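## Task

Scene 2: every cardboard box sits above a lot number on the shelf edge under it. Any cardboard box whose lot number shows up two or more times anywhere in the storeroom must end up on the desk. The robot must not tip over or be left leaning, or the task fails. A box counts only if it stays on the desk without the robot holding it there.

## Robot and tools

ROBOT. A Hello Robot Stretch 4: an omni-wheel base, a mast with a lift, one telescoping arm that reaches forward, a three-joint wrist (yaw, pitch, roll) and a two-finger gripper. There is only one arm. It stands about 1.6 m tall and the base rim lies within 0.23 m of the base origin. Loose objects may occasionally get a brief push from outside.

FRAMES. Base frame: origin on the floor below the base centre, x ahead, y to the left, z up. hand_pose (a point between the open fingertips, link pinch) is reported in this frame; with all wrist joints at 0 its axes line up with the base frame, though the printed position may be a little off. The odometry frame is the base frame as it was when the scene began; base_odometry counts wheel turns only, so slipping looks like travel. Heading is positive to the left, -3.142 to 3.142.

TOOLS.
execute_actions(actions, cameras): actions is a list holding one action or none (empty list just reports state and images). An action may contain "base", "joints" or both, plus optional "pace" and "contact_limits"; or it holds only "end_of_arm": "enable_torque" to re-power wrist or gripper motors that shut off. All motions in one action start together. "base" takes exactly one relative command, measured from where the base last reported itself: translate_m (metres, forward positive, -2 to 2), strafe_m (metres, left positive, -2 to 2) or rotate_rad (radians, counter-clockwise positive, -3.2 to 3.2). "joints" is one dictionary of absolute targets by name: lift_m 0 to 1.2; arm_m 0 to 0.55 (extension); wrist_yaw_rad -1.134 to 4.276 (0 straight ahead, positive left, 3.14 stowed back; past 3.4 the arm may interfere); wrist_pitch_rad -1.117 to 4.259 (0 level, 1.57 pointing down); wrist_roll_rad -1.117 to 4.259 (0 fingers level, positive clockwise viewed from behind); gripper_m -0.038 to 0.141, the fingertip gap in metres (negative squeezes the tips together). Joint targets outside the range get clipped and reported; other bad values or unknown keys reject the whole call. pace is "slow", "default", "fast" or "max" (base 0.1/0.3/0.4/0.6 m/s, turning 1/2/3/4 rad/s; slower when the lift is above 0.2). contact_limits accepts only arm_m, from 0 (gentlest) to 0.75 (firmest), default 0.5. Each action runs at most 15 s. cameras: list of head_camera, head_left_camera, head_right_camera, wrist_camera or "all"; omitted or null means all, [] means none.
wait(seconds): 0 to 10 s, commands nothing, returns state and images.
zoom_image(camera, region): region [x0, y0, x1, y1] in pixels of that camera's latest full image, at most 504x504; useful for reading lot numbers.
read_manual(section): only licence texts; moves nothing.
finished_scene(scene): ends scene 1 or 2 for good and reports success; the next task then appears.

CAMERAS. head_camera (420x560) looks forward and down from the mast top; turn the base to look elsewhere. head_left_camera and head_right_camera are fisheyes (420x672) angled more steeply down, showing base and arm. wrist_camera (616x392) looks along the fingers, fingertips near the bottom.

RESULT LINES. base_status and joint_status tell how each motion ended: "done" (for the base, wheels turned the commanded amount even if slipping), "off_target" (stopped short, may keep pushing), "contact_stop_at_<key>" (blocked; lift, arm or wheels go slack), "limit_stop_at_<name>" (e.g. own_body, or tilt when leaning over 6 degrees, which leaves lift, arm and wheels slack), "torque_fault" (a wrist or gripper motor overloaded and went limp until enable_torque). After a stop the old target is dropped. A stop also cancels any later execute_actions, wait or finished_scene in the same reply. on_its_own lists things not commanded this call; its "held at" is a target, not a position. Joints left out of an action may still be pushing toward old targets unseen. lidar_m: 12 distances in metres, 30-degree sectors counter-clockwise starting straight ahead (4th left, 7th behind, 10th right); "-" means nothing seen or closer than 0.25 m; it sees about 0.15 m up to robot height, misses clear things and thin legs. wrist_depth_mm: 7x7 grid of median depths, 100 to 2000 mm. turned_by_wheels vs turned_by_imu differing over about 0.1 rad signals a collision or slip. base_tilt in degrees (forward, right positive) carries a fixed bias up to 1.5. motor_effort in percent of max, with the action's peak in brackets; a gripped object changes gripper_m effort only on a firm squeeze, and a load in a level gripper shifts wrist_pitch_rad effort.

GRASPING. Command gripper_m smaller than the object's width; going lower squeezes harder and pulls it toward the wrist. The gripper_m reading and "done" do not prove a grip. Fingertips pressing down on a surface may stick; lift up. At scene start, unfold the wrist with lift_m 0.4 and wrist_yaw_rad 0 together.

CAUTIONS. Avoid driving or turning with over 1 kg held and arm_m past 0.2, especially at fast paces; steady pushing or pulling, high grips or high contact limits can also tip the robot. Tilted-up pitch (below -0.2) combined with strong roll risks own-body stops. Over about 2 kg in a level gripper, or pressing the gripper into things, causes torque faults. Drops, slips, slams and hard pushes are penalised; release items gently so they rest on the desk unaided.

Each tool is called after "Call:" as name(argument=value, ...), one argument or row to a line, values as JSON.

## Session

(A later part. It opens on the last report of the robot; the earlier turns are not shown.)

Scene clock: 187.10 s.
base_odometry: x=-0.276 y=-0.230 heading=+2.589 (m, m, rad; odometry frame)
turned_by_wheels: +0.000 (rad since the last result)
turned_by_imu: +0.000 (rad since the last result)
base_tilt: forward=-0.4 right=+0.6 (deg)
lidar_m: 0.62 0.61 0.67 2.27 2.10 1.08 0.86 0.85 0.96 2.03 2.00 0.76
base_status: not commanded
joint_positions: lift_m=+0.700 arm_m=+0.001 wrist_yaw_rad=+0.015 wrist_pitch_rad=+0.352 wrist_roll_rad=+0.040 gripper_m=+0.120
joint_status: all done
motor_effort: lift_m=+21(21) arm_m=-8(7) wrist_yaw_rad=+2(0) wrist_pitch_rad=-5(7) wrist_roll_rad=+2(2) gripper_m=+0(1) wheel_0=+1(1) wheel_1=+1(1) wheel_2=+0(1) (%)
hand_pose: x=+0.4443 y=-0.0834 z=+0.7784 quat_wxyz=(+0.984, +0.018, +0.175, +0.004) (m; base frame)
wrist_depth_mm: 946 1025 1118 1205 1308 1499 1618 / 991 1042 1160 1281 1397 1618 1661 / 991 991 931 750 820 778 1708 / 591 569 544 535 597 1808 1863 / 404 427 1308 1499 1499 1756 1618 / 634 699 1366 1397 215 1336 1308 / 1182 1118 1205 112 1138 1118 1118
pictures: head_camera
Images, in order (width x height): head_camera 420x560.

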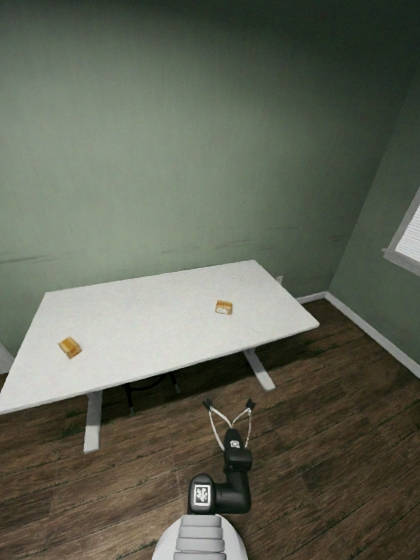

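Call:
execute_actions(
  actions=[
    {"base":{"rotate_rad":0.33},"joints":{"lift_m":0.25,"gripper_m":0.0,"wrist_pitch_rad":0.1},"pace":"max"},
  ],
  cameras=[],
)

Call:
execute_actions(
  actions=[
    {"base":{"strafe_m":-1.6},"pace":"max"},
  ],
  cameras=["head_left_camera","head_camera"],
)

Scene clock: 211.97 s.
base_odometry: x=-0.276 y=-0.230 heading=+2.919 (m, m, rad; odometry frame)
turned_by_wheels: +0.330 (rad since the last result)
turned_by_imu: +0.331 (rad since the last result)
base_tilt: forward=-0.2 right=+0.7 (deg)
lidar_m: 0.59 0.63 0.85 2.25 1.31 0.91 0.86 0.89 1.19 1.98 0.90 0.64
base_status: done
joint_positions: lift_m=+0.250 arm_m=+0.001 wrist_yaw_rad=+0.015 wrist_pitch_rad=+0.102 wrist_roll_rad=+0.040 gripper_m=+0.000
joint_status: all done
motor_effort: lift_m=+15(18) arm_m=-8(8) wrist_yaw_rad=-1(1) wrist_pitch_rad=-6(13) wrist_roll_rad=+1(1) gripper_m=-4(6) wheel_0=-1(6) wheel_1=+0(6) wheel_2=+1(6) (%)
hand_pose: x=+0.4605 y=-0.0831 z=+0.3989 quat_wxyz=(+0.998, +0.019, +0.051, +0.007) (m; base frame)
wrist_depth_mm: 554 591 615 634 683 691 691 / 750 960 1098 1160 1205 1205 1008 / 1118 615 661 1138 1205 1182 1182 / 1160 1138 1160 1182 1182 1229 1205 / 1160 1205 1182 1205 1229 1255 1229 / 891 1060 585 196 1098 1042 878 / 788 866 820 112 778 788 768
pictures: none
No camera images: the call's "cameras" was empty. Leave "cameras" out to get every camera's image.

Scene clock: 216.10 s.
base_odometry: x=+0.078 y=+1.331 heading=+2.919 (m, m, rad; odometry frame)
turned_by_wheels: +0.000 (rad since the last result)
turned_by_imu: -0.005 (rad since the last result)
base_tilt: forward=-0.2 right=+0.6 (deg)
lidar_m: 1.42 1.03 0.95 3.60 1.24 1.03 1.87 0.65 0.42 0.40 0.42 0.53
base_status: done
joint_positions: lift_m=+0.250 arm_m=+0.001 wrist_yaw_rad=+0.015 wrist_pitch_rad=+0.102 wrist_roll_rad=+0.040 gripper_m=+0.000
joint_status: not commanded
motor_effort: lift_m=+15(15) arm_m=-7(7) wrist_yaw_rad=+0(0) wrist_pitch_rad=-7(6) wrist_roll_rad=+1(2) gripper_m=-6(5) wheel_0=+1(13) wheel_1=+0(12) wheel_2=+1(1) (%)
hand_pose: x=+0.4605 y=-0.0831 z=+0.3989 quat_wxyz=(+0.998, +0.019, +0.051, +0.007) (m; base frame)
wrist_depth_mm: 1098 1138 1160 1182 1042 597 436 / 1160 1160 1182 1182 1078 603 445 / 1182 1205 1182 1205 1138 634 452 / 1182 1160 1229 1229 1182 640 469 / 1182 1229 1255 1229 1182 647 466 / 1205 1205 1060 195 960 661 477 / 891 891 820 112 778 634 477
pictures: head_camera, head_left_camera
Images, in order (width x height): head_camera 420x560, head_left_camera 420x672.

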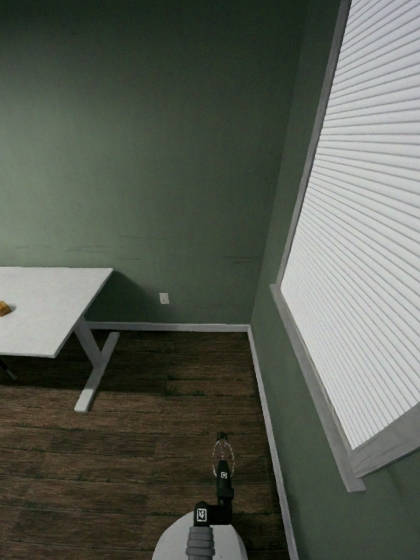

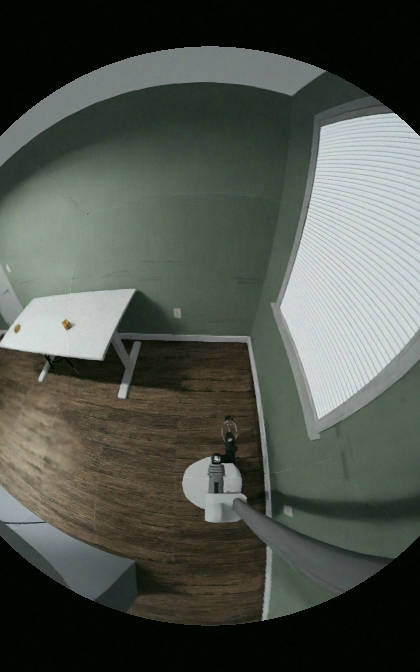

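Call:
execute_actions(
  actions=[
    {"base":{"translate_m":-1.85},"pace":"max"},
  ],
  cameras=["head_left_camera","head_camera"],
)

Scene clock: 227.83 s.
base_odometry: x=+1.882 y=+0.922 heading=+2.919 (m, m, rad; odometry frame)
turned_by_wheels: +0.000 (rad since the last result)
turned_by_imu: +0.000 (rad since the last result)
base_tilt: forward=-0.3 right=+0.6 (deg)
lidar_m: 1.69 0.77 0.76 2.00 0.65 0.46 0.44 0.45 0.49 0.46 0.48 0.66
base_status: done
joint_positions: lift_m=+0.250 arm_m=+0.001 wrist_yaw_rad=+0.015 wrist_pitch_rad=+0.102 wrist_roll_rad=+0.040 gripper_m=+0.000
joint_status: not commanded
motor_effort: lift_m=+15(15) arm_m=-8(8) wrist_yaw_rad=+1(1) wrist_pitch_rad=-7(7) wrist_roll_rad=+2(2) gripper_m=-4(5) wheel_0=+1(4) wheel_1=+0(8) wheel_2=+1(13) (%)
hand_pose: x=+0.4605 y=-0.0831 z=+0.3989 quat_wxyz=(+0.998, +0.019, +0.051, +0.007) (m; base frame)
wrist_depth_mm: - - - - 1205 676 504 / - - - - 1255 699 508 / - - - - 1281 715 512 / - - - - 1336 723 512 / - - 1863 1808 1397 750 521 / 1255 1182 1042 195 1025 750 539 / 904 878 820 112 778 699 549
pictures: head_camera, head_left_camera
Images, in order (width x height): head_camera 420x560, head_left_camera 420x672.

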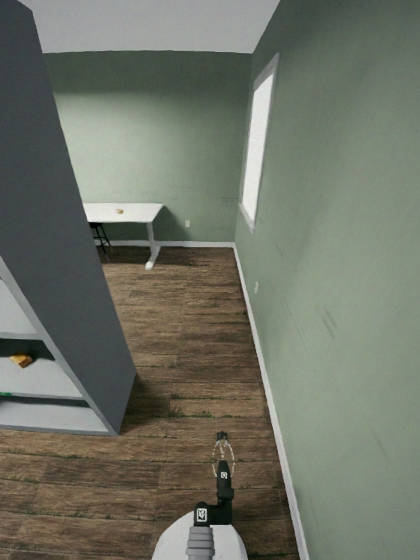

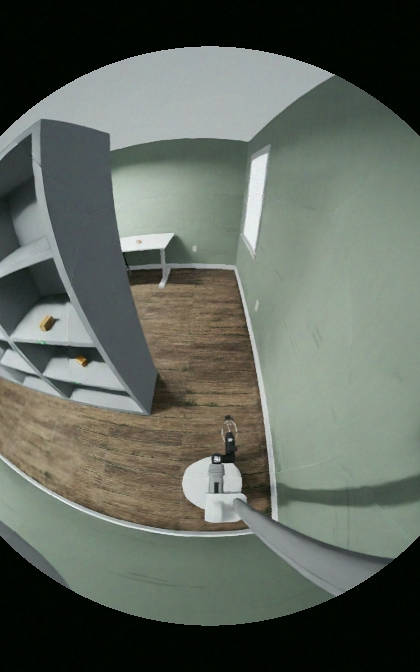

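Call:
execute_actions(
  actions=[
    {"base":{"translate_m":-0.11},"joints":{"lift_m":0.55,"wrist_yaw_rad":0.5},"pace":"fast"},
  ],
  cameras=[],
)

Call:
execute_actions(
  actions=[
    {"base":{"strafe_m":0.6},"pace":"max"},
  ],
  cameras=["head_left_camera","wrist_camera"],
)

Scene clock: 252.77 s.
base_odometry: x=+1.990 y=+0.898 heading=+2.919 (m, m, rad; odometry frame)
turned_by_wheels: +0.000 (rad since the last result)
turned_by_imu: +0.000 (rad since the last result)
base_tilt: forward=-0.1 right=+0.6 (deg)
lidar_m: 1.72 0.84 0.90 1.52 0.50 0.33 0.33 0.34 0.46 0.45 0.49 0.66
base_status: done
joint_positions: lift_m=+0.550 arm_m=+0.001 wrist_yaw_rad=+0.500 wrist_pitch_rad=+0.102 wrist_roll_rad=+0.040 gripper_m=+0.000
joint_status: all done
motor_effort: lift_m=+21(23) arm_m=-7(8) wrist_yaw_rad=+2(7) wrist_pitch_rad=-7(8) wrist_roll_rad=+2(2) gripper_m=-4(5) wheel_0=+1(4) wheel_1=+1(6) wheel_2=-1(10) (%)
hand_pose: x=+0.4660 y=+0.0608 z=+0.6984 quat_wxyz=(+0.968, +0.007, +0.054, +0.246) (m; base frame)
wrist_depth_mm: 597 699 946 - - - 1756 / 615 691 946 - - - 1808 / 1255 691 946 - - - 1808 / 1308 707 960 - - - 1863 / 960 691 946 - - - 1921 / 778 691 809 195 1756 1708 1537 / 1229 661 854 112 1255 1308 1205
pictures: none
No camera images: the call's "cameras" was empty. Leave "cameras" out to get every camera's image.

Scene clock: 255.37 s.
base_odometry: x=+1.857 y=+0.312 heading=+2.919 (m, m, rad; odometry frame)
turned_by_wheels: +0.000 (rad since the last result)
turned_by_imu: +0.002 (rad since the last result)
base_tilt: forward=-0.1 right=+0.6 (deg)
lidar_m: 0.61 0.65 0.92 1.56 0.53 0.37 0.33 0.36 0.48 1.06 1.11 1.51
base_status: done
joint_positions: lift_m=+0.550 arm_m=+0.001 wrist_yaw_rad=+0.500 wrist_pitch_rad=+0.102 wrist_roll_rad=+0.040 gripper_m=+0.000
joint_status: not commanded
motor_effort: lift_m=+20(21) arm_m=-8(8) wrist_yaw_rad=+1(2) wrist_pitch_rad=-6(8) wrist_roll_rad=+2(2) gripper_m=-6(4) wheel_0=+1(13) wheel_1=+1(11) wheel_2=-1(1) (%)
hand_pose: x=+0.4660 y=+0.0608 z=+0.6985 quat_wxyz=(+0.968, +0.007, +0.054, +0.246) (m; base frame)
wrist_depth_mm: 759 521 517 535 564 - - / 750 820 891 854 798 - - / 809 1042 991 891 820 353 - / 809 1025 1025 931 831 357 - / 809 946 991 917 820 366 - / 750 621 530 195 554 370 1618 / 809 917 492 112 407 768 1255
pictures: head_left_camera, wrist_camera
Images, in order (width x height): head_left_camera 420x672, wrist_camera 616x392.

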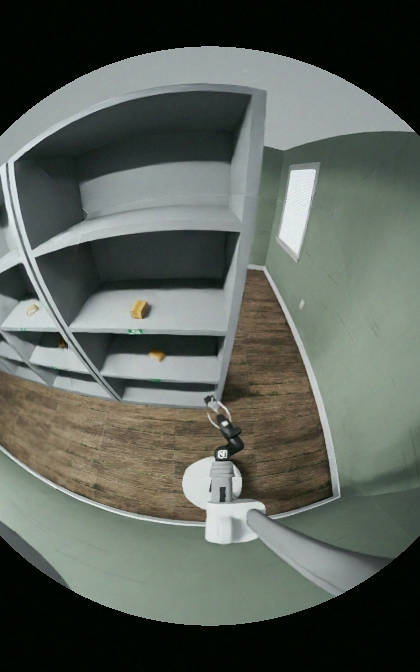

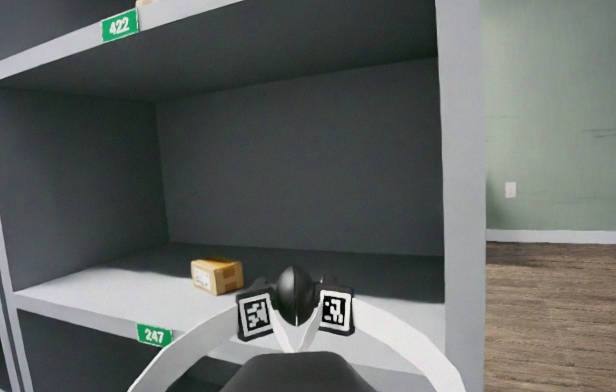

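Call:
execute_actions(
  actions=[
    {"base":{"strafe_m":0.83},"pace":"max"},
  ],
  cameras=["wrist_camera"],
)

Call:
execute_actions(
  actions=[
    {"base":{"strafe_m":0.85},"pace":"max"},
  ],
  cameras=["wrist_camera"],
)

Scene clock: 266.03 s.
base_odometry: x=+1.674 y=-0.497 heading=+2.919 (m, m, rad; odometry frame)
turned_by_wheels: +0.000 (rad since the last result)
turned_by_imu: +0.003 (rad since the last result)
base_tilt: forward=-0.3 right=+0.6 (deg)
lidar_m: 0.59 0.63 0.90 1.63 0.57 0.38 0.36 0.37 0.51 1.35 0.89 0.64
base_status: done
joint_positions: lift_m=+0.550 arm_m=+0.001 wrist_yaw_rad=+0.500 wrist_pitch_rad=+0.102 wrist_roll_rad=+0.040 gripper_m=+0.000
joint_status: not commanded
motor_effort: lift_m=+20(21) arm_m=-7(8) wrist_yaw_rad=+1(0) wrist_pitch_rad=-6(6) wrist_roll_rad=+2(0) gripper_m=-7(4) wheel_0=+0(10) wheel_1=+1(11) wheel_2=-1(2) (%)
hand_pose: x=+0.4660 y=+0.0608 z=+0.6985 quat_wxyz=(+0.968, +0.007, +0.054, +0.246) (m; base frame)
wrist_depth_mm: 569 504 517 488 351 569 634 / 741 820 904 842 345 715 661 / 904 1098 991 891 351 723 676 / 917 1098 1008 904 362 732 676 / 878 1008 976 904 377 732 683 / 707 621 535 195 362 525 517 / 904 991 473 112 377 404 392
pictures: wrist_camera
Images, in order (width x height): wrist_camera 616x392.

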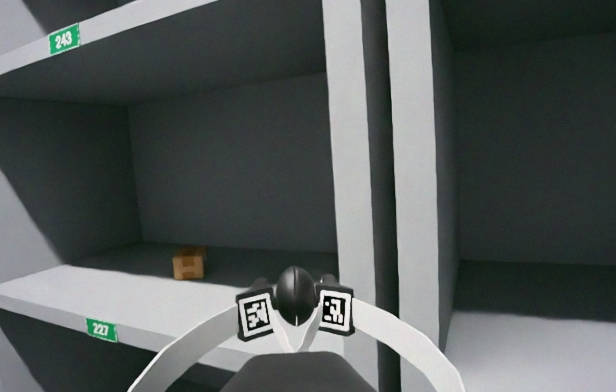

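Scene clock: 269.17 s.
base_odometry: x=+1.486 y=-1.326 heading=+2.919 (m, m, rad; odometry frame)
turned_by_wheels: +0.000 (rad since the last result)
turned_by_imu: +0.003 (rad since the last result)
base_tilt: forward=-0.1 right=+0.8 (deg)
lidar_m: 0.59 0.60 0.86 1.65 0.57 0.39 0.39 0.39 0.54 1.41 0.89 0.63
base_status: done
joint_positions: lift_m=+0.550 arm_m=+0.001 wrist_yaw_rad=+0.500 wrist_pitch_rad=+0.102 wrist_roll_rad=+0.040 gripper_m=+0.000
joint_status: not commanded
motor_effort: lift_m=+20(20) arm_m=-8(7) wrist_yaw_rad=+1(2) wrist_pitch_rad=-7(7) wrist_roll_rad=+1(2) gripper_m=-5(5) wheel_0=+0(11) wheel_1=-1(9) wheel_2=-1(1) (%)
hand_pose: x=+0.4660 y=+0.0608 z=+0.6985 quat_wxyz=(+0.968, +0.007, +0.054, +0.246) (m; base frame)
wrist_depth_mm: 535 496 477 377 521 597 615 / 741 798 854 373 603 691 640 / 976 1118 960 373 597 715 654 / 976 1118 1008 389 585 723 668 / 931 1042 960 387 585 732 676 / 668 634 530 194 508 539 521 / 991 820 462 112 394 410 397
pictures: wrist_camera
Images, in order (width x height): wrist_camera 616x392.

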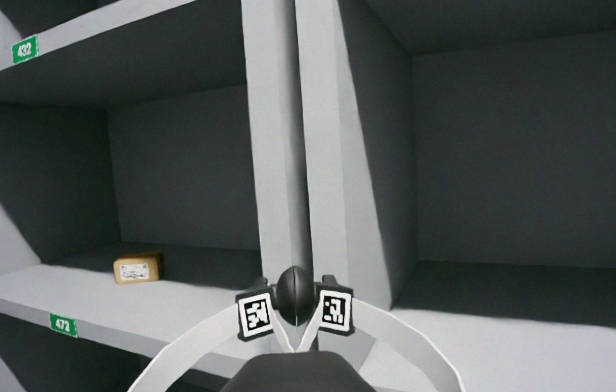

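Call:
zoom_image(
  camera="wrist_camera",
  region=[0, 0, 200, 392],
)

Call:
execute_actions(
  actions=[
    {"base":{"strafe_m":0.5},"joints":{"wrist_yaw_rad":1.0},"pace":"max"},
  ],
  cameras=["wrist_camera","head_left_camera"],
)

Region (0, 0, 200, 392) of wrist_camera's 616x392 image, scaled by 1.286; it fills the left 257 columns of this view, and the rest is white.

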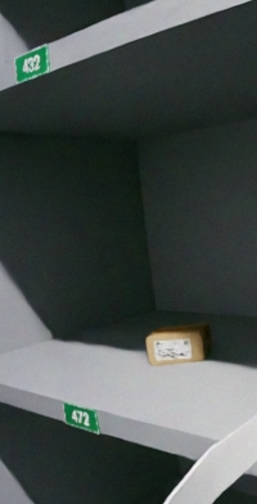

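Scene clock: 277.33 s.
base_odometry: x=+1.376 y=-1.814 heading=+2.919 (m, m, rad; odometry frame)
turned_by_wheels: +0.000 (rad since the last result)
turned_by_imu: +0.002 (rad since the last result)
base_tilt: forward=-0.1 right=+0.7 (deg)
lidar_m: 0.57 0.61 0.84 1.47 0.58 0.40 0.39 0.40 0.55 1.46 0.87 0.61
base_status: done
joint_positions: lift_m=+0.550 arm_m=+0.001 wrist_yaw_rad=+1.000 wrist_pitch_rad=+0.102 wrist_roll_rad=+0.040 gripper_m=+0.000
joint_status: all done
motor_effort: lift_m=+20(20) arm_m=-7(7) wrist_yaw_rad=+1(8) wrist_pitch_rad=-6(6) wrist_roll_rad=+2(2) gripper_m=-6(5) wheel_0=+1(11) wheel_1=+0(11) wheel_2=-1(1) (%)
hand_pose: x=+0.4009 y=+0.1942 z=+0.6985 quat_wxyz=(+0.877, -0.007, +0.054, +0.478) (m; base frame)
wrist_depth_mm: 1182 1281 1464 574 569 603 603 / 1182 1308 917 621 741 750 661 / 1160 1366 1430 621 768 788 668 / 1205 1366 1464 647 741 788 683 / 1229 1366 1118 654 759 759 668 / 1255 1366 768 195 564 535 517 / 1281 1336 1205 112 442 410 394
pictures: head_left_camera, wrist_camera
Images, in order (width x height): head_left_camera 420x672, wrist_camera 616x392.

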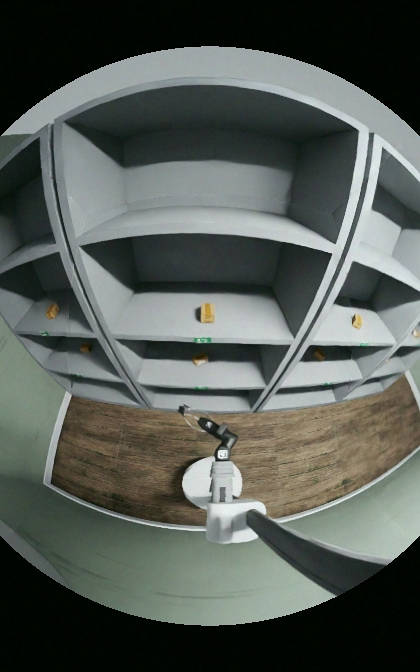

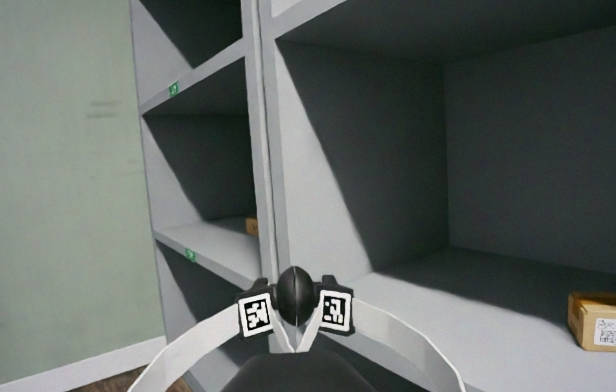

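Call:
zoom_image(
  camera="wrist_camera",
  region=[140, 60, 220, 110],
)

Call:
zoom_image(
  camera="wrist_camera",
  region=[150, 230, 230, 280],
)

Region (140, 60, 220, 110) of wrist_camera's 616x392 image, scaled by 6.300; it fills the top 315 rows of this view, and the rest is white.

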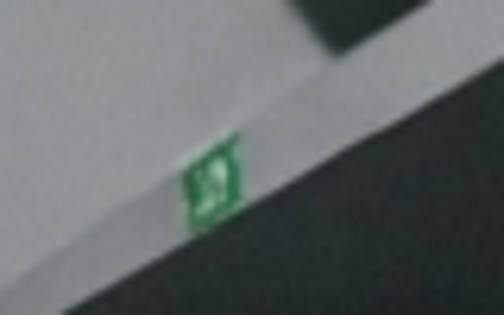

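Region (150, 230, 230, 280) of wrist_camera's 616x392 image, scaled by 6.300; it fills the top 315 rows of this view, and the rest is white.

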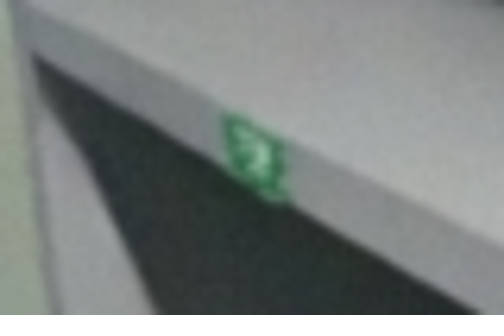

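Call:
execute_actions(
  actions=[
    {"base":{"strafe_m":0.5},"joints":{"wrist_yaw_rad":0.6},"pace":"max"},
  ],
  cameras=["wrist_camera","head_camera"],
)

Scene clock: 291.93 s.
base_odometry: x=+1.266 y=-2.301 heading=+2.919 (m, m, rad; odometry frame)
turned_by_wheels: +0.000 (rad since the last result)
turned_by_imu: +0.002 (rad since the last result)
base_tilt: forward=-0.3 right=+0.6 (deg)
lidar_m: 0.58 0.60 0.83 0.95 0.58 0.42 0.38 0.42 0.57 1.50 0.87 0.61
base_status: done
joint_positions: lift_m=+0.550 arm_m=+0.001 wrist_yaw_rad=+0.600 wrist_pitch_rad=+0.102 wrist_roll_rad=+0.040 gripper_m=+0.000
joint_status: all done
motor_effort: lift_m=+20(20) arm_m=-7(7) wrist_yaw_rad=+0(5) wrist_pitch_rad=-6(7) wrist_roll_rad=+3(2) gripper_m=-5(4) wheel_0=+0(10) wheel_1=+1(13) wheel_2=-1(2) (%)
hand_pose: x=+0.4584 y=+0.0899 z=+0.6985 quat_wxyz=(+0.954, +0.004, +0.055, +0.294) (m; base frame)
wrist_depth_mm: 854 521 517 521 325 512 591 / 750 798 891 866 330 492 621 / 866 1060 1042 904 340 480 634 / 866 1060 1098 917 343 480 634 / 854 991 904 891 349 484 654 / 788 640 539 196 336 477 517 / 878 991 473 112 362 387 394
pictures: head_camera, wrist_camera
Images, in order (width x height): head_camera 420x560, wrist_camera 616x392.

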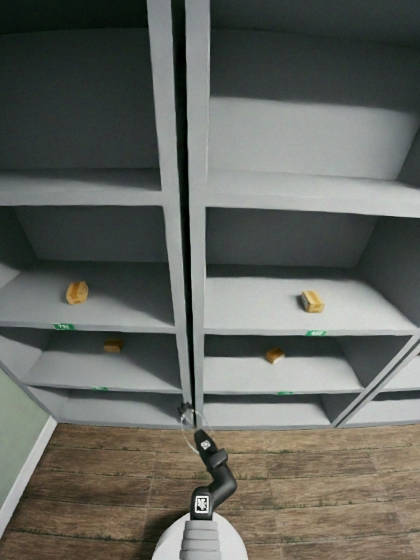

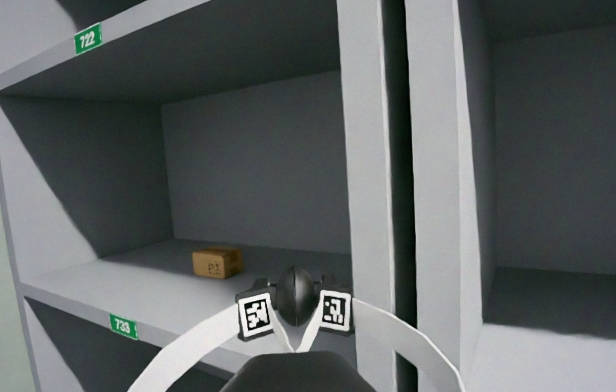

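Call:
execute_actions(
  actions=[
    {"base":{"strafe_m":-1.17},"joints":{"wrist_yaw_rad":0.0,"wrist_pitch_rad":0.35,"lift_m":0.495,"gripper_m":0.14},"pace":"max"},
  ],
  cameras=["wrist_camera","head_camera"],
)

Scene clock: 332.57 s.
base_odometry: x=+1.524 y=-1.160 heading=+2.919 (m, m, rad; odometry frame)
turned_by_wheels: +0.000 (rad since the last result)
turned_by_imu: -0.004 (rad since the last result)
base_tilt: forward=-0.2 right=+0.7 (deg)
lidar_m: 0.59 0.61 0.86 1.65 0.58 0.39 0.37 0.39 0.54 1.41 0.90 0.62
base_status: done
joint_positions: lift_m=+0.495 arm_m=+0.001 wrist_yaw_rad=+0.000 wrist_pitch_rad=+0.352 wrist_roll_rad=+0.040 gripper_m=+0.140
joint_status: all done
motor_effort: lift_m=+16(18) arm_m=-7(7) wrist_yaw_rad=+1(8) wrist_pitch_rad=-5(5) wrist_roll_rad=+2(2) gripper_m=+0(6) wheel_0=+0(8) wheel_1=+0(9) wheel_2=+0(2) (%)
hand_pose: x=+0.4430 y=-0.0874 z=+0.5739 quat_wxyz=(+0.984, +0.019, +0.175, -0.003) (m; base frame)
wrist_depth_mm: 544 732 732 759 778 778 640 / 539 750 788 798 809 820 640 / 521 768 798 647 759 715 621 / 488 521 492 480 466 449 439 / 397 407 410 931 946 878 668 / 496 211 946 960 878 854 676 / 484 654 831 112 809 778 683
pictures: head_camera, wrist_camera
Images, in order (width x height): head_camera 420x560, wrist_camera 616x392.

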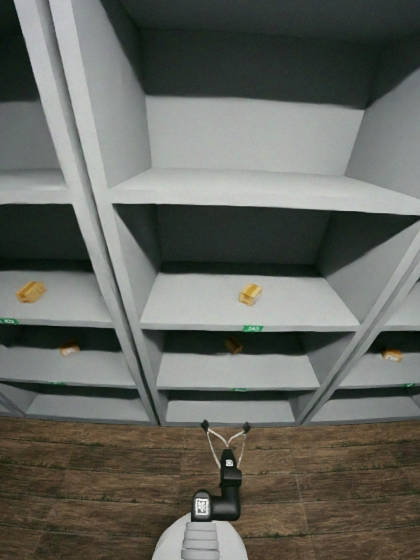

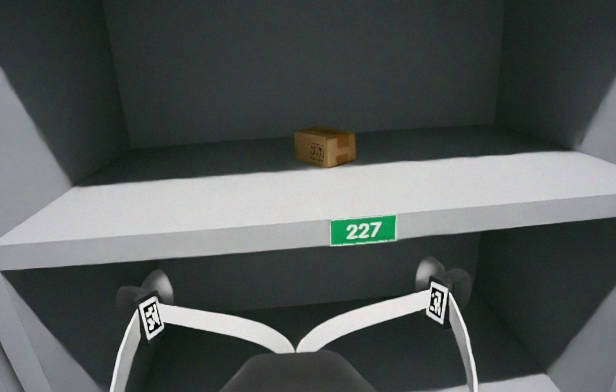

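Call:
execute_actions(
  actions=[
    {"base":{"strafe_m":-0.30},"joints":{"wrist_yaw_rad":0.7,"arm_m":0.31},"pace":"fast"},
  ],
  cameras=["wrist_camera","head_camera"],
)

Scene clock: 372.67 s.
base_odometry: x=+1.590 y=-0.868 heading=+2.919 (m, m, rad; odometry frame)
turned_by_wheels: +0.000 (rad since the last result)
turned_by_imu: +0.000 (rad since the last result)
base_tilt: forward=-0.3 right=+0.6 (deg)
lidar_m: 0.59 0.61 0.85 1.62 0.55 0.40 0.37 0.37 0.51 1.40 0.90 0.64
base_status: done
joint_positions: lift_m=+0.495 arm_m=+0.309 wrist_yaw_rad=+0.700 wrist_pitch_rad=+0.352 wrist_roll_rad=+0.040 gripper_m=+0.140
joint_status: all done
motor_effort: lift_m=+16(16) arm_m=+8(9) wrist_yaw_rad=+0(8) wrist_pitch_rad=-5(5) wrist_roll_rad=+1(1) gripper_m=+0(0) wheel_0=+0(9) wheel_1=+0(10) wheel_2=-1(1) (%)
hand_pose: x=+0.7430 y=+0.1075 z=+0.5739 quat_wxyz=(+0.926, -0.042, +0.171, +0.334) (m; base frame)
wrist_depth_mm: 473 559 634 539 469 410 368 / 484 569 661 569 492 427 384 / 488 591 683 603 512 449 399 / 484 512 496 410 452 439 407 / 366 359 351 306 314 320 315 / 277 211 271 266 236 241 248 / 226 221 223 112 217 207 206
pictures: head_camera, wrist_camera
Images, in order (width x height): head_camera 420x560, wrist_camera 616x392.

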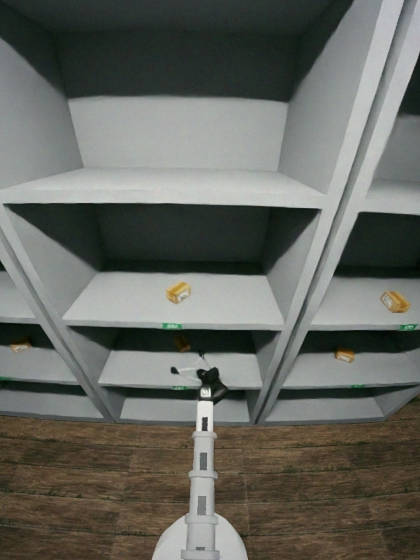

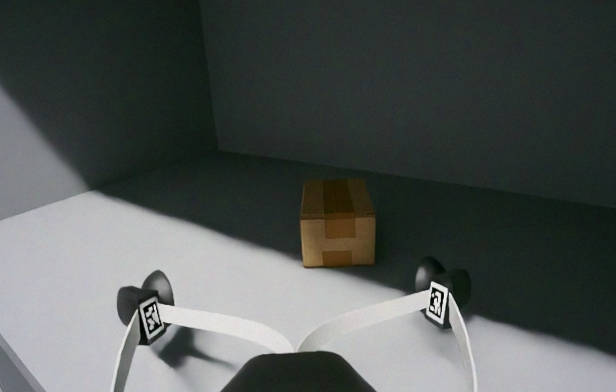

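Call:
execute_actions(
  actions=[
    {"joints":{"arm_m":0.37,"lift_m":0.487}},
  ],
  cameras=[],
)

Call:
execute_actions(
  actions=[
    {"base":{"strafe_m":0.057},"joints":{"arm_m":0.432}},
  ],
  cameras=["wrist_camera"],
)

Scene clock: 387.73 s.
base_odometry: x=+1.590 y=-0.868 heading=+2.919 (m, m, rad; odometry frame)
turned_by_wheels: +0.000 (rad since the last result)
turned_by_imu: +0.000 (rad since the last result)
base_tilt: forward=-0.4 right=+0.6 (deg)
lidar_m: 0.58 0.62 0.83 1.64 0.55 0.39 0.38 0.37 0.53 1.39 0.89 0.62
base_status: not commanded
joint_positions: lift_m=+0.487 arm_m=+0.369 wrist_yaw_rad=+0.700 wrist_pitch_rad=+0.352 wrist_roll_rad=+0.040 gripper_m=+0.140
joint_status: all done
motor_effort: lift_m=+14(16) arm_m=+8(7) wrist_yaw_rad=+1(1) wrist_pitch_rad=-6(6) wrist_roll_rad=+1(0) gripper_m=+0(1) wheel_0=+0(0) wheel_1=+0(0) wheel_2=-1(0) (%)
hand_pose: x=+0.8030 y=+0.1075 z=+0.5660 quat_wxyz=(+0.926, -0.042, +0.171, +0.334) (m; base frame)
wrist_depth_mm: 469 549 549 469 410 357 325 / 480 574 597 500 424 373 336 / 492 591 627 530 452 389 353 / 469 488 466 415 436 392 364 / 349 340 330 252 319 309 298 / 265 211 258 252 226 229 235 / 216 211 213 112 208 198 200
pictures: none
No camera images: the call's "cameras" was empty. Leave "cameras" out to get every camera's image.

Scene clock: 388.90 s.
base_odometry: x=+1.578 y=-0.923 heading=+2.919 (m, m, rad; odometry frame)
turned_by_wheels: +0.000 (rad since the last result)
turned_by_imu: +0.000 (rad since the last result)
base_tilt: forward=-0.4 right=+0.9 (deg)
lidar_m: 0.59 0.62 0.88 1.61 0.56 0.40 0.37 0.38 0.52 1.40 0.90 0.63
base_status: done
joint_positions: lift_m=+0.487 arm_m=+0.431 wrist_yaw_rad=+0.700 wrist_pitch_rad=+0.352 wrist_roll_rad=+0.040 gripper_m=+0.140
joint_status: all done
motor_effort: lift_m=+14(14) arm_m=+8(7) wrist_yaw_rad=+1(2) wrist_pitch_rad=-4(6) wrist_roll_rad=+1(2) gripper_m=+1(2) wheel_0=-1(6) wheel_1=+0(5) wheel_2=-1(1) (%)
hand_pose: x=+0.8649 y=+0.1076 z=+0.5660 quat_wxyz=(+0.926, -0.042, +0.171, +0.334) (m; base frame)
wrist_depth_mm: 427 504 473 399 349 304 278 / 436 512 504 421 364 317 287 / 442 535 539 449 382 332 300 / 445 488 469 439 397 347 310 / 351 342 330 225 317 306 297 / 263 211 196 176 226 228 236 / 215 211 209 112 208 198 199
pictures: wrist_camera
Images, in order (width x height): wrist_camera 616x392.

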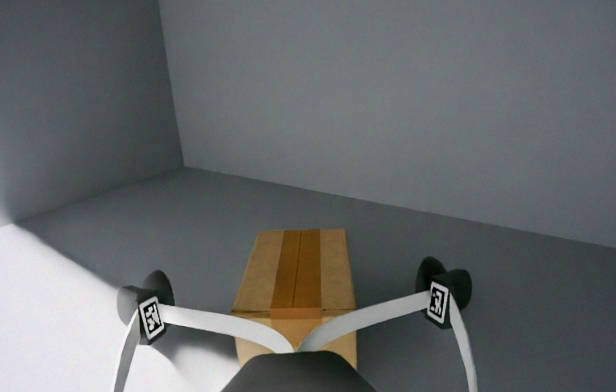

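Call:
execute_actions(
  actions=[
    {"joints":{"gripper_m":0.02}},
  ],
  cameras=[],
)

Call:
execute_actions(
  actions=[
    {"joints":{"lift_m":0.51}},
  ],
  cameras=["wrist_camera"],
)

Call:
execute_actions(
  actions=[
    {"joints":{"arm_m":0.0},"pace":"fast"},
  ],
  cameras=["wrist_camera","head_left_camera"],
)

Scene clock: 404.43 s.
base_odometry: x=+1.578 y=-0.923 heading=+2.919 (m, m, rad; odometry frame)
turned_by_wheels: +0.000 (rad since the last result)
turned_by_imu: +0.000 (rad since the last result)
base_tilt: forward=-0.4 right=+0.7 (deg)
lidar_m: 0.58 0.62 0.88 1.66 0.56 0.38 0.36 0.39 0.52 1.41 0.90 0.62
base_status: not commanded
joint_positions: lift_m=+0.487 arm_m=+0.431 wrist_yaw_rad=+0.700 wrist_pitch_rad=+0.353 wrist_roll_rad=+0.040 gripper_m=+0.020
joint_status: all done
motor_effort: lift_m=+14(14) arm_m=+8(8) wrist_yaw_rad=+0(1) wrist_pitch_rad=-8(9) wrist_roll_rad=+1(1) gripper_m=-19(21) wheel_0=-1(0) wheel_1=+0(0) wheel_2=-1(1) (%)
hand_pose: x=+0.8649 y=+0.1075 z=+0.5658 quat_wxyz=(+0.926, -0.042, +0.172, +0.334) (m; base frame)
wrist_depth_mm: 424 504 469 399 347 303 278 / 433 517 508 421 362 317 286 / 445 530 539 449 384 330 298 / 449 480 469 442 392 347 314 / 347 340 330 218 315 304 297 / 264 260 181 169 187 238 236 / 215 202 202 112 203 193 198
pictures: none
No camera images: the call's "cameras" was empty. Leave "cameras" out to get every camera's image.

Scene clock: 405.27 s.
base_odometry: x=+1.578 y=-0.923 heading=+2.919 (m, m, rad; odometry frame)
turned_by_wheels: +0.000 (rad since the last result)
turned_by_imu: +0.000 (rad since the last result)
base_tilt: forward=-0.2 right=+0.6 (deg)
lidar_m: 0.60 0.63 0.86 1.64 0.57 0.39 0.37 0.39 0.51 1.40 0.89 0.64
base_status: not commanded
joint_positions: lift_m=+0.510 arm_m=+0.431 wrist_yaw_rad=+0.700 wrist_pitch_rad=+0.353 wrist_roll_rad=+0.040 gripper_m=+0.020
joint_status: all done
motor_effort: lift_m=+21(23) arm_m=+8(8) wrist_yaw_rad=+1(0) wrist_pitch_rad=-10(8) wrist_roll_rad=+2(3) gripper_m=-18(18) wheel_0=-1(1) wheel_1=+0(0) wheel_2=-1(1) (%)
hand_pose: x=+0.8649 y=+0.1075 z=+0.5881 quat_wxyz=(+0.926, -0.042, +0.172, +0.334) (m; base frame)
wrist_depth_mm: 427 504 473 399 347 304 278 / 433 517 504 424 362 317 289 / 439 535 544 449 384 332 298 / 449 504 525 469 404 347 312 / 394 387 377 218 355 345 320 / 301 297 181 169 187 273 268 / 245 229 229 112 230 219 223
pictures: wrist_camera
Images, in order (width x height): wrist_camera 616x392.

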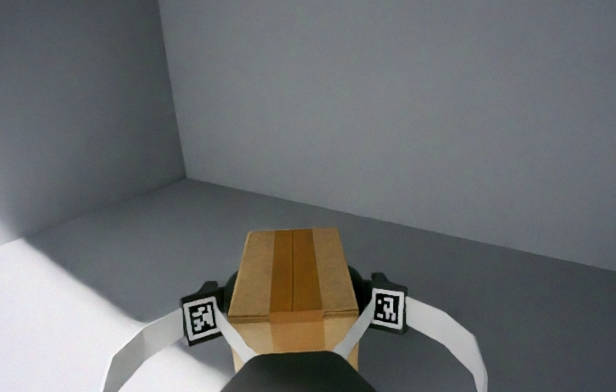

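Scene clock: 407.23 s.
base_odometry: x=+1.578 y=-0.923 heading=+2.919 (m, m, rad; odometry frame)
turned_by_wheels: +0.000 (rad since the last result)
turned_by_imu: +0.000 (rad since the last result)
base_tilt: forward=-0.3 right=+0.6 (deg)
lidar_m: 0.59 0.62 0.88 1.62 0.58 0.37 0.36 0.38 0.51 1.37 0.91 0.64
base_status: not commanded
joint_positions: lift_m=+0.510 arm_m=+0.001 wrist_yaw_rad=+0.700 wrist_pitch_rad=+0.354 wrist_roll_rad=+0.040 gripper_m=+0.020
joint_status: all done
motor_effort: lift_m=+21(21) arm_m=-7(8) wrist_yaw_rad=+0(1) wrist_pitch_rad=-9(10) wrist_roll_rad=+1(3) gripper_m=-20(20) wheel_0=+0(0) wheel_1=+0(0) wheel_2=-1(1) (%)
hand_pose: x=+0.4356 y=+0.1075 z=+0.5880 quat_wxyz=(+0.926, -0.042, +0.172, +0.334) (m; base frame)
wrist_depth_mm: 1182 554 621 809 778 676 609 / 1205 591 627 842 788 691 627 / 1138 759 647 788 788 699 640 / 1308 1366 585 517 496 480 466 / 1255 1336 676 218 404 359 343 / 1160 1042 181 169 187 854 732 / 946 878 750 112 809 778 750
pictures: head_left_camera, wrist_camera
Images, in order (width x height): head_left_camera 420x672, wrist_camera 616x392.

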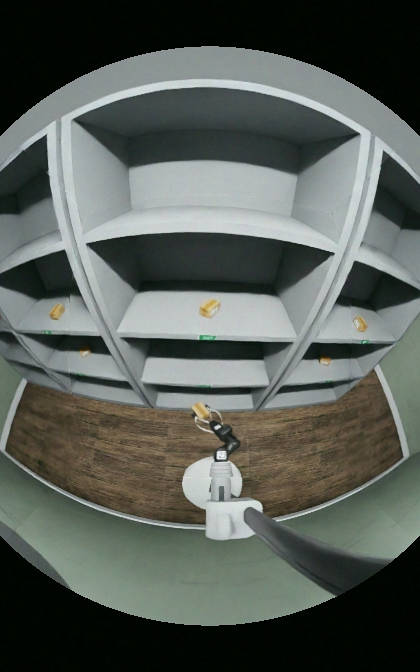

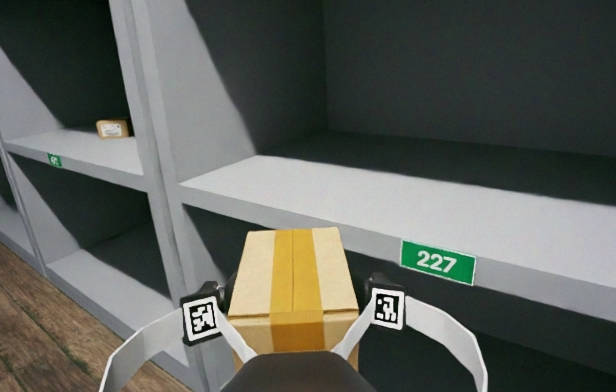

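Call:
execute_actions(
  actions=[
    {"base":{"strafe_m":-1.75},"joints":{"lift_m":0.25,"wrist_yaw_rad":0.0},"pace":"max"},
  ],
  cameras=["head_camera"],
)

Scene clock: 419.13 s.
base_odometry: x=+1.964 y=+0.783 heading=+2.919 (m, m, rad; odometry frame)
turned_by_wheels: +0.000 (rad since the last result)
turned_by_imu: -0.005 (rad since the last result)
base_tilt: forward=-0.3 right=+0.6 (deg)
lidar_m: 2.13 0.76 0.90 1.52 0.50 0.34 0.33 0.34 0.47 0.57 0.61 0.82
base_status: done
joint_positions: lift_m=+0.250 arm_m=+0.001 wrist_yaw_rad=+0.000 wrist_pitch_rad=+0.353 wrist_roll_rad=+0.040 gripper_m=+0.020
joint_status: all done
motor_effort: lift_m=+18(20) arm_m=-8(8) wrist_yaw_rad=+0(9) wrist_pitch_rad=-10(12) wrist_roll_rad=+1(2) gripper_m=-18(19) wheel_0=+1(11) wheel_1=+1(12) wheel_2=-1(1) (%)
hand_pose: x=+0.4429 y=-0.0874 z=+0.3283 quat_wxyz=(+0.984, +0.020, +0.176, -0.004) (m; base frame)
wrist_depth_mm: - - - - 1499 854 634 / - - - - 1537 891 640 / 809 - - - 1661 904 640 / 798 1397 1308 1308 1229 917 668 / 778 960 946 217 904 842 668 / 707 732 181 168 186 683 627 / 615 580 574 112 574 549 559
pictures: head_camera
Images, in order (width x height): head_camera 420x560.

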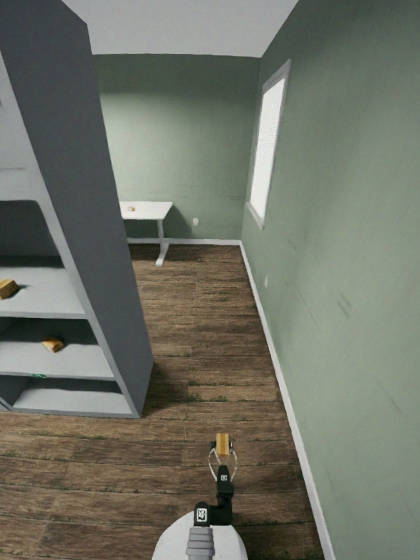

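Call:
execute_actions(
  actions=[
    {"base":{"translate_m":2.0},"joints":{"lift_m":0.73},"pace":"max"},
  ],
  cameras=[],
)

Call:
execute_actions(
  actions=[
    {"base":{"rotate_rad":0.77},"joints":{"arm_m":0.2},"pace":"fast"},
  ],
  cameras=["head_camera"],
)

Scene clock: 433.47 s.
base_odometry: x=+0.014 y=+1.225 heading=+2.919 (m, m, rad; odometry frame)
turned_by_wheels: +0.000 (rad since the last result)
turned_by_imu: +0.001 (rad since the last result)
base_tilt: forward=-0.3 right=+0.7 (deg)
lidar_m: 1.38 0.87 0.84 2.18 1.29 1.00 2.35 0.79 0.56 0.54 0.49 0.69
base_status: done
joint_positions: lift_m=+0.730 arm_m=+0.001 wrist_yaw_rad=+0.000 wrist_pitch_rad=+0.353 wrist_roll_rad=+0.040 gripper_m=+0.020
joint_status: all done
motor_effort: lift_m=+20(24) arm_m=-7(8) wrist_yaw_rad=+0(1) wrist_pitch_rad=-10(11) wrist_roll_rad=+1(1) gripper_m=-19(20) wheel_0=+0(6) wheel_1=-1(7) wheel_2=+1(12) (%)
hand_pose: x=+0.4429 y=-0.0874 z=+0.8082 quat_wxyz=(+0.984, +0.020, +0.176, -0.003) (m; base frame)
wrist_depth_mm: 1008 1042 1042 1060 1078 750 564 / 1060 1060 1098 1138 1138 768 569 / 1098 1138 1160 1205 1205 820 559 / 1182 1229 1229 1229 1255 831 591 / 1255 1255 1255 217 1366 878 603 / 1308 1336 180 169 187 809 615 / 1205 1160 1160 112 1182 768 627
pictures: none
No camera images: the call's "cameras" was empty. Leave "cameras" out to get every camera's image.

Scene clock: 434.90 s.
base_odometry: x=+0.014 y=+1.225 heading=-2.594 (m, m, rad; odometry frame)
turned_by_wheels: +0.770 (rad since the last result)
turned_by_imu: +0.771 (rad since the last result)
base_tilt: forward=-0.2 right=+0.6 (deg)
lidar_m: 0.81 1.19 1.86 1.04 0.98 1.17 0.62 0.53 0.53 0.57 0.97 1.25
base_status: done
joint_positions: lift_m=+0.730 arm_m=+0.199 wrist_yaw_rad=+0.000 wrist_pitch_rad=+0.353 wrist_roll_rad=+0.040 gripper_m=+0.020
joint_status: all done
motor_effort: lift_m=+20(20) arm_m=+8(9) wrist_yaw_rad=-1(2) wrist_pitch_rad=-9(10) wrist_roll_rad=+2(1) gripper_m=-19(18) wheel_0=-1(8) wheel_1=+0(5) wheel_2=+0(8) (%)
hand_pose: x=+0.6403 y=-0.0873 z=+0.8082 quat_wxyz=(+0.984, +0.020, +0.176, -0.003) (m; base frame)
wrist_depth_mm: - 1921 1464 1205 1060 891 788 / - - 1537 1229 1060 917 809 / 1229 1098 1060 991 1042 946 842 / - 676 627 661 1182 1008 878 / - 1756 488 218 1229 1078 917 / 1537 1537 181 169 186 1098 976 / 1281 1160 1160 112 1160 1098 991
pictures: head_camera
Images, in order (width x height): head_camera 420x560.

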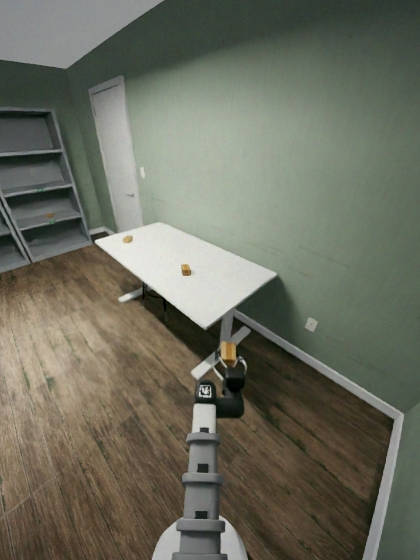

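Call:
execute_actions(
  actions=[
    {"base":{"translate_m":0.3},"joints":{"arm_m":0.54},"pace":"fast"},
  ],
  cameras=[],
)

Call:
execute_actions(
  actions=[
    {"joints":{"lift_m":0.677}},
  ],
  cameras=["head_camera","wrist_camera"],
)

Scene clock: 450.10 s.
base_odometry: x=-0.242 y=+1.069 heading=-2.595 (m, m, rad; odometry frame)
turned_by_wheels: +0.000 (rad since the last result)
turned_by_imu: +0.000 (rad since the last result)
base_tilt: forward=-0.2 right=+0.6 (deg)
lidar_m: 0.57 0.74 2.36 1.30 1.11 1.65 0.89 0.69 0.70 0.79 1.18 0.79
base_status: done
joint_positions: lift_m=+0.730 arm_m=+0.539 wrist_yaw_rad=+0.000 wrist_pitch_rad=+0.353 wrist_roll_rad=+0.040 gripper_m=+0.020
joint_status: all done
motor_effort: lift_m=+20(20) arm_m=+8(9) wrist_yaw_rad=-1(2) wrist_pitch_rad=-9(10) wrist_roll_rad=+3(1) gripper_m=-18(19) wheel_0=+0(6) wheel_1=-1(6) wheel_2=+0(11) (%)
hand_pose: x=+0.9802 y=-0.0873 z=+0.8082 quat_wxyz=(+0.984, +0.020, +0.176, -0.003) (m; base frame)
wrist_depth_mm: 1397 1042 788 661 554 477 430 / 1499 1118 854 691 580 496 445 / 1499 1060 891 732 609 521 466 / 668 647 615 609 591 530 484 / 462 452 445 217 424 410 399 / 334 349 181 169 187 324 314 / 289 271 270 112 273 258 267
pictures: none
No camera images: the call's "cameras" was empty. Leave "cameras" out to get every camera's image.

Scene clock: 451.23 s.
base_odometry: x=-0.242 y=+1.069 heading=-2.595 (m, m, rad; odometry frame)
turned_by_wheels: +0.000 (rad since the last result)
turned_by_imu: +0.000 (rad since the last result)
base_tilt: forward=-0.3 right=+0.7 (deg)
lidar_m: 0.56 0.73 2.37 1.31 1.14 1.64 0.90 0.70 0.69 0.81 1.17 0.81
base_status: not commanded
joint_positions: lift_m=+0.677 arm_m=+0.539 wrist_yaw_rad=+0.000 wrist_pitch_rad=+0.353 wrist_roll_rad=+0.040 gripper_m=+0.020
joint_status: all done
motor_effort: lift_m=+14(18) arm_m=+8(8) wrist_yaw_rad=+0(0) wrist_pitch_rad=-10(9) wrist_roll_rad=+1(1) gripper_m=-18(19) wheel_0=+0(0) wheel_1=-1(1) wheel_2=+0(0) (%)
hand_pose: x=+0.9802 y=-0.0873 z=+0.7557 quat_wxyz=(+0.984, +0.020, +0.176, -0.003) (m; base frame)
wrist_depth_mm: 1366 1025 788 654 564 480 430 / 1537 1118 842 683 569 496 442 / 917 866 798 683 603 521 462 / 508 496 480 452 442 427 415 / 334 347 334 218 320 310 303 / 268 265 181 168 186 245 239 / 219 205 205 112 207 196 200
pictures: head_camera, wrist_camera
Images, in order (width x height): head_camera 420x560, wrist_camera 616x392.

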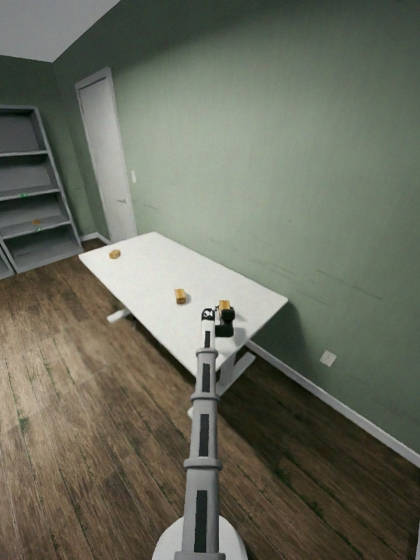

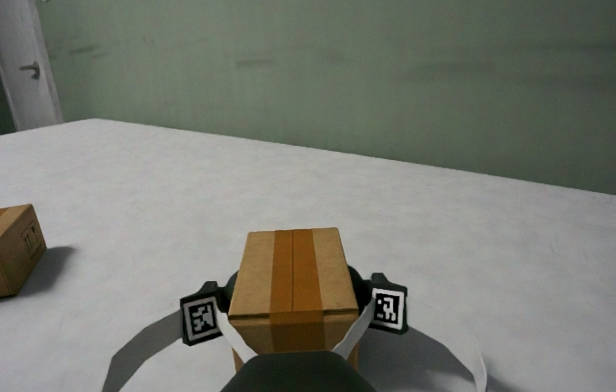

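Call:
execute_actions(
  actions=[
    {"joints":{"gripper_m":0.10,"lift_m":0.674}},
  ],
  cameras=[],
)

Call:
execute_actions(
  actions=[
    {"joints":{"arm_m":0.38,"lift_m":0.69},"pace":"fast"},
  ],
  cameras=["head_camera","wrist_camera"],
)

Scene clock: 458.43 s.
base_odometry: x=-0.242 y=+1.069 heading=-2.595 (m, m, rad; odometry frame)
turned_by_wheels: +0.000 (rad since the last result)
turned_by_imu: +0.000 (rad since the last result)
base_tilt: forward=-0.3 right=+0.6 (deg)
lidar_m: 0.55 0.74 2.35 1.31 1.12 1.62 0.90 0.71 0.70 0.81 1.18 0.83
base_status: not commanded
joint_positions: lift_m=+0.674 arm_m=+0.539 wrist_yaw_rad=+0.000 wrist_pitch_rad=+0.352 wrist_roll_rad=+0.040 gripper_m=+0.100
joint_status: all done
motor_effort: lift_m=+14(14) arm_m=+8(8) wrist_yaw_rad=+0(1) wrist_pitch_rad=-6(10) wrist_roll_rad=+2(1) gripper_m=+0(19) wheel_0=+0(0) wheel_1=-1(1) wheel_2=+0(0) (%)
hand_pose: x=+0.9803 y=-0.0873 z=+0.7529 quat_wxyz=(+0.984, +0.020, +0.175, -0.003) (m; base frame)
wrist_depth_mm: 1397 1060 788 647 559 480 427 / 1537 1118 854 699 580 500 445 / 946 854 788 683 591 521 462 / 508 488 466 455 439 421 407 / 325 343 332 226 317 307 298 / 264 251 195 182 201 241 236 / 216 206 210 112 208 196 200
pictures: none
No camera images: the call's "cameras" was empty. Leave "cameras" out to get every camera's image.

Scene clock: 459.77 s.
base_odometry: x=-0.242 y=+1.069 heading=-2.595 (m, m, rad; odometry frame)
turned_by_wheels: +0.000 (rad since the last result)
turned_by_imu: +0.000 (rad since the last result)
base_tilt: forward=-0.3 right=+0.6 (deg)
lidar_m: 0.56 0.72 2.37 1.31 1.13 1.63 0.88 0.70 0.68 0.79 1.17 0.86
base_status: not commanded
joint_positions: lift_m=+0.690 arm_m=+0.381 wrist_yaw_rad=+0.000 wrist_pitch_rad=+0.352 wrist_roll_rad=+0.040 gripper_m=+0.100
joint_status: all done
motor_effort: lift_m=+21(22) arm_m=-7(9) wrist_yaw_rad=+1(1) wrist_pitch_rad=-8(7) wrist_roll_rad=+2(1) gripper_m=+1(1) wheel_0=+0(0) wheel_1=-1(1) wheel_2=+0(0) (%)
hand_pose: x=+0.8230 y=-0.0875 z=+0.7684 quat_wxyz=(+0.984, +0.020, +0.175, -0.004) (m; base frame)
wrist_depth_mm: 1618 1229 946 788 668 574 517 / 1863 1336 1042 831 699 597 530 / 1025 946 854 809 699 621 559 / 473 492 508 389 480 462 492 / 382 370 364 340 347 334 585 / 290 274 216 278 202 266 627 / 236 226 230 112 229 224 661
pictures: head_camera, wrist_camera
Images, in order (width x height): head_camera 420x560, wrist_camera 616x392.

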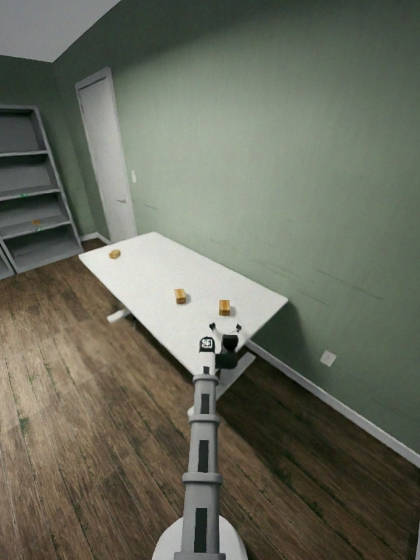

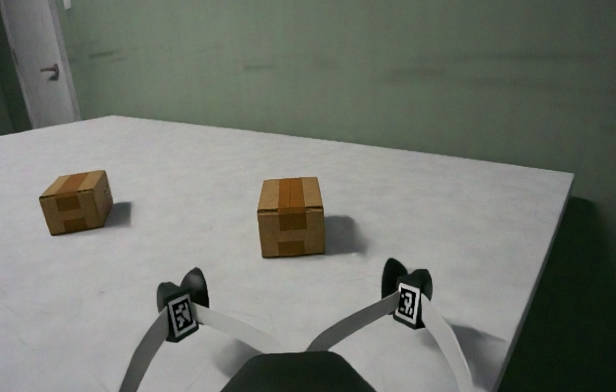

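Call:
finished_scene(
  scene=2,
)

The scene is finished: the task was done.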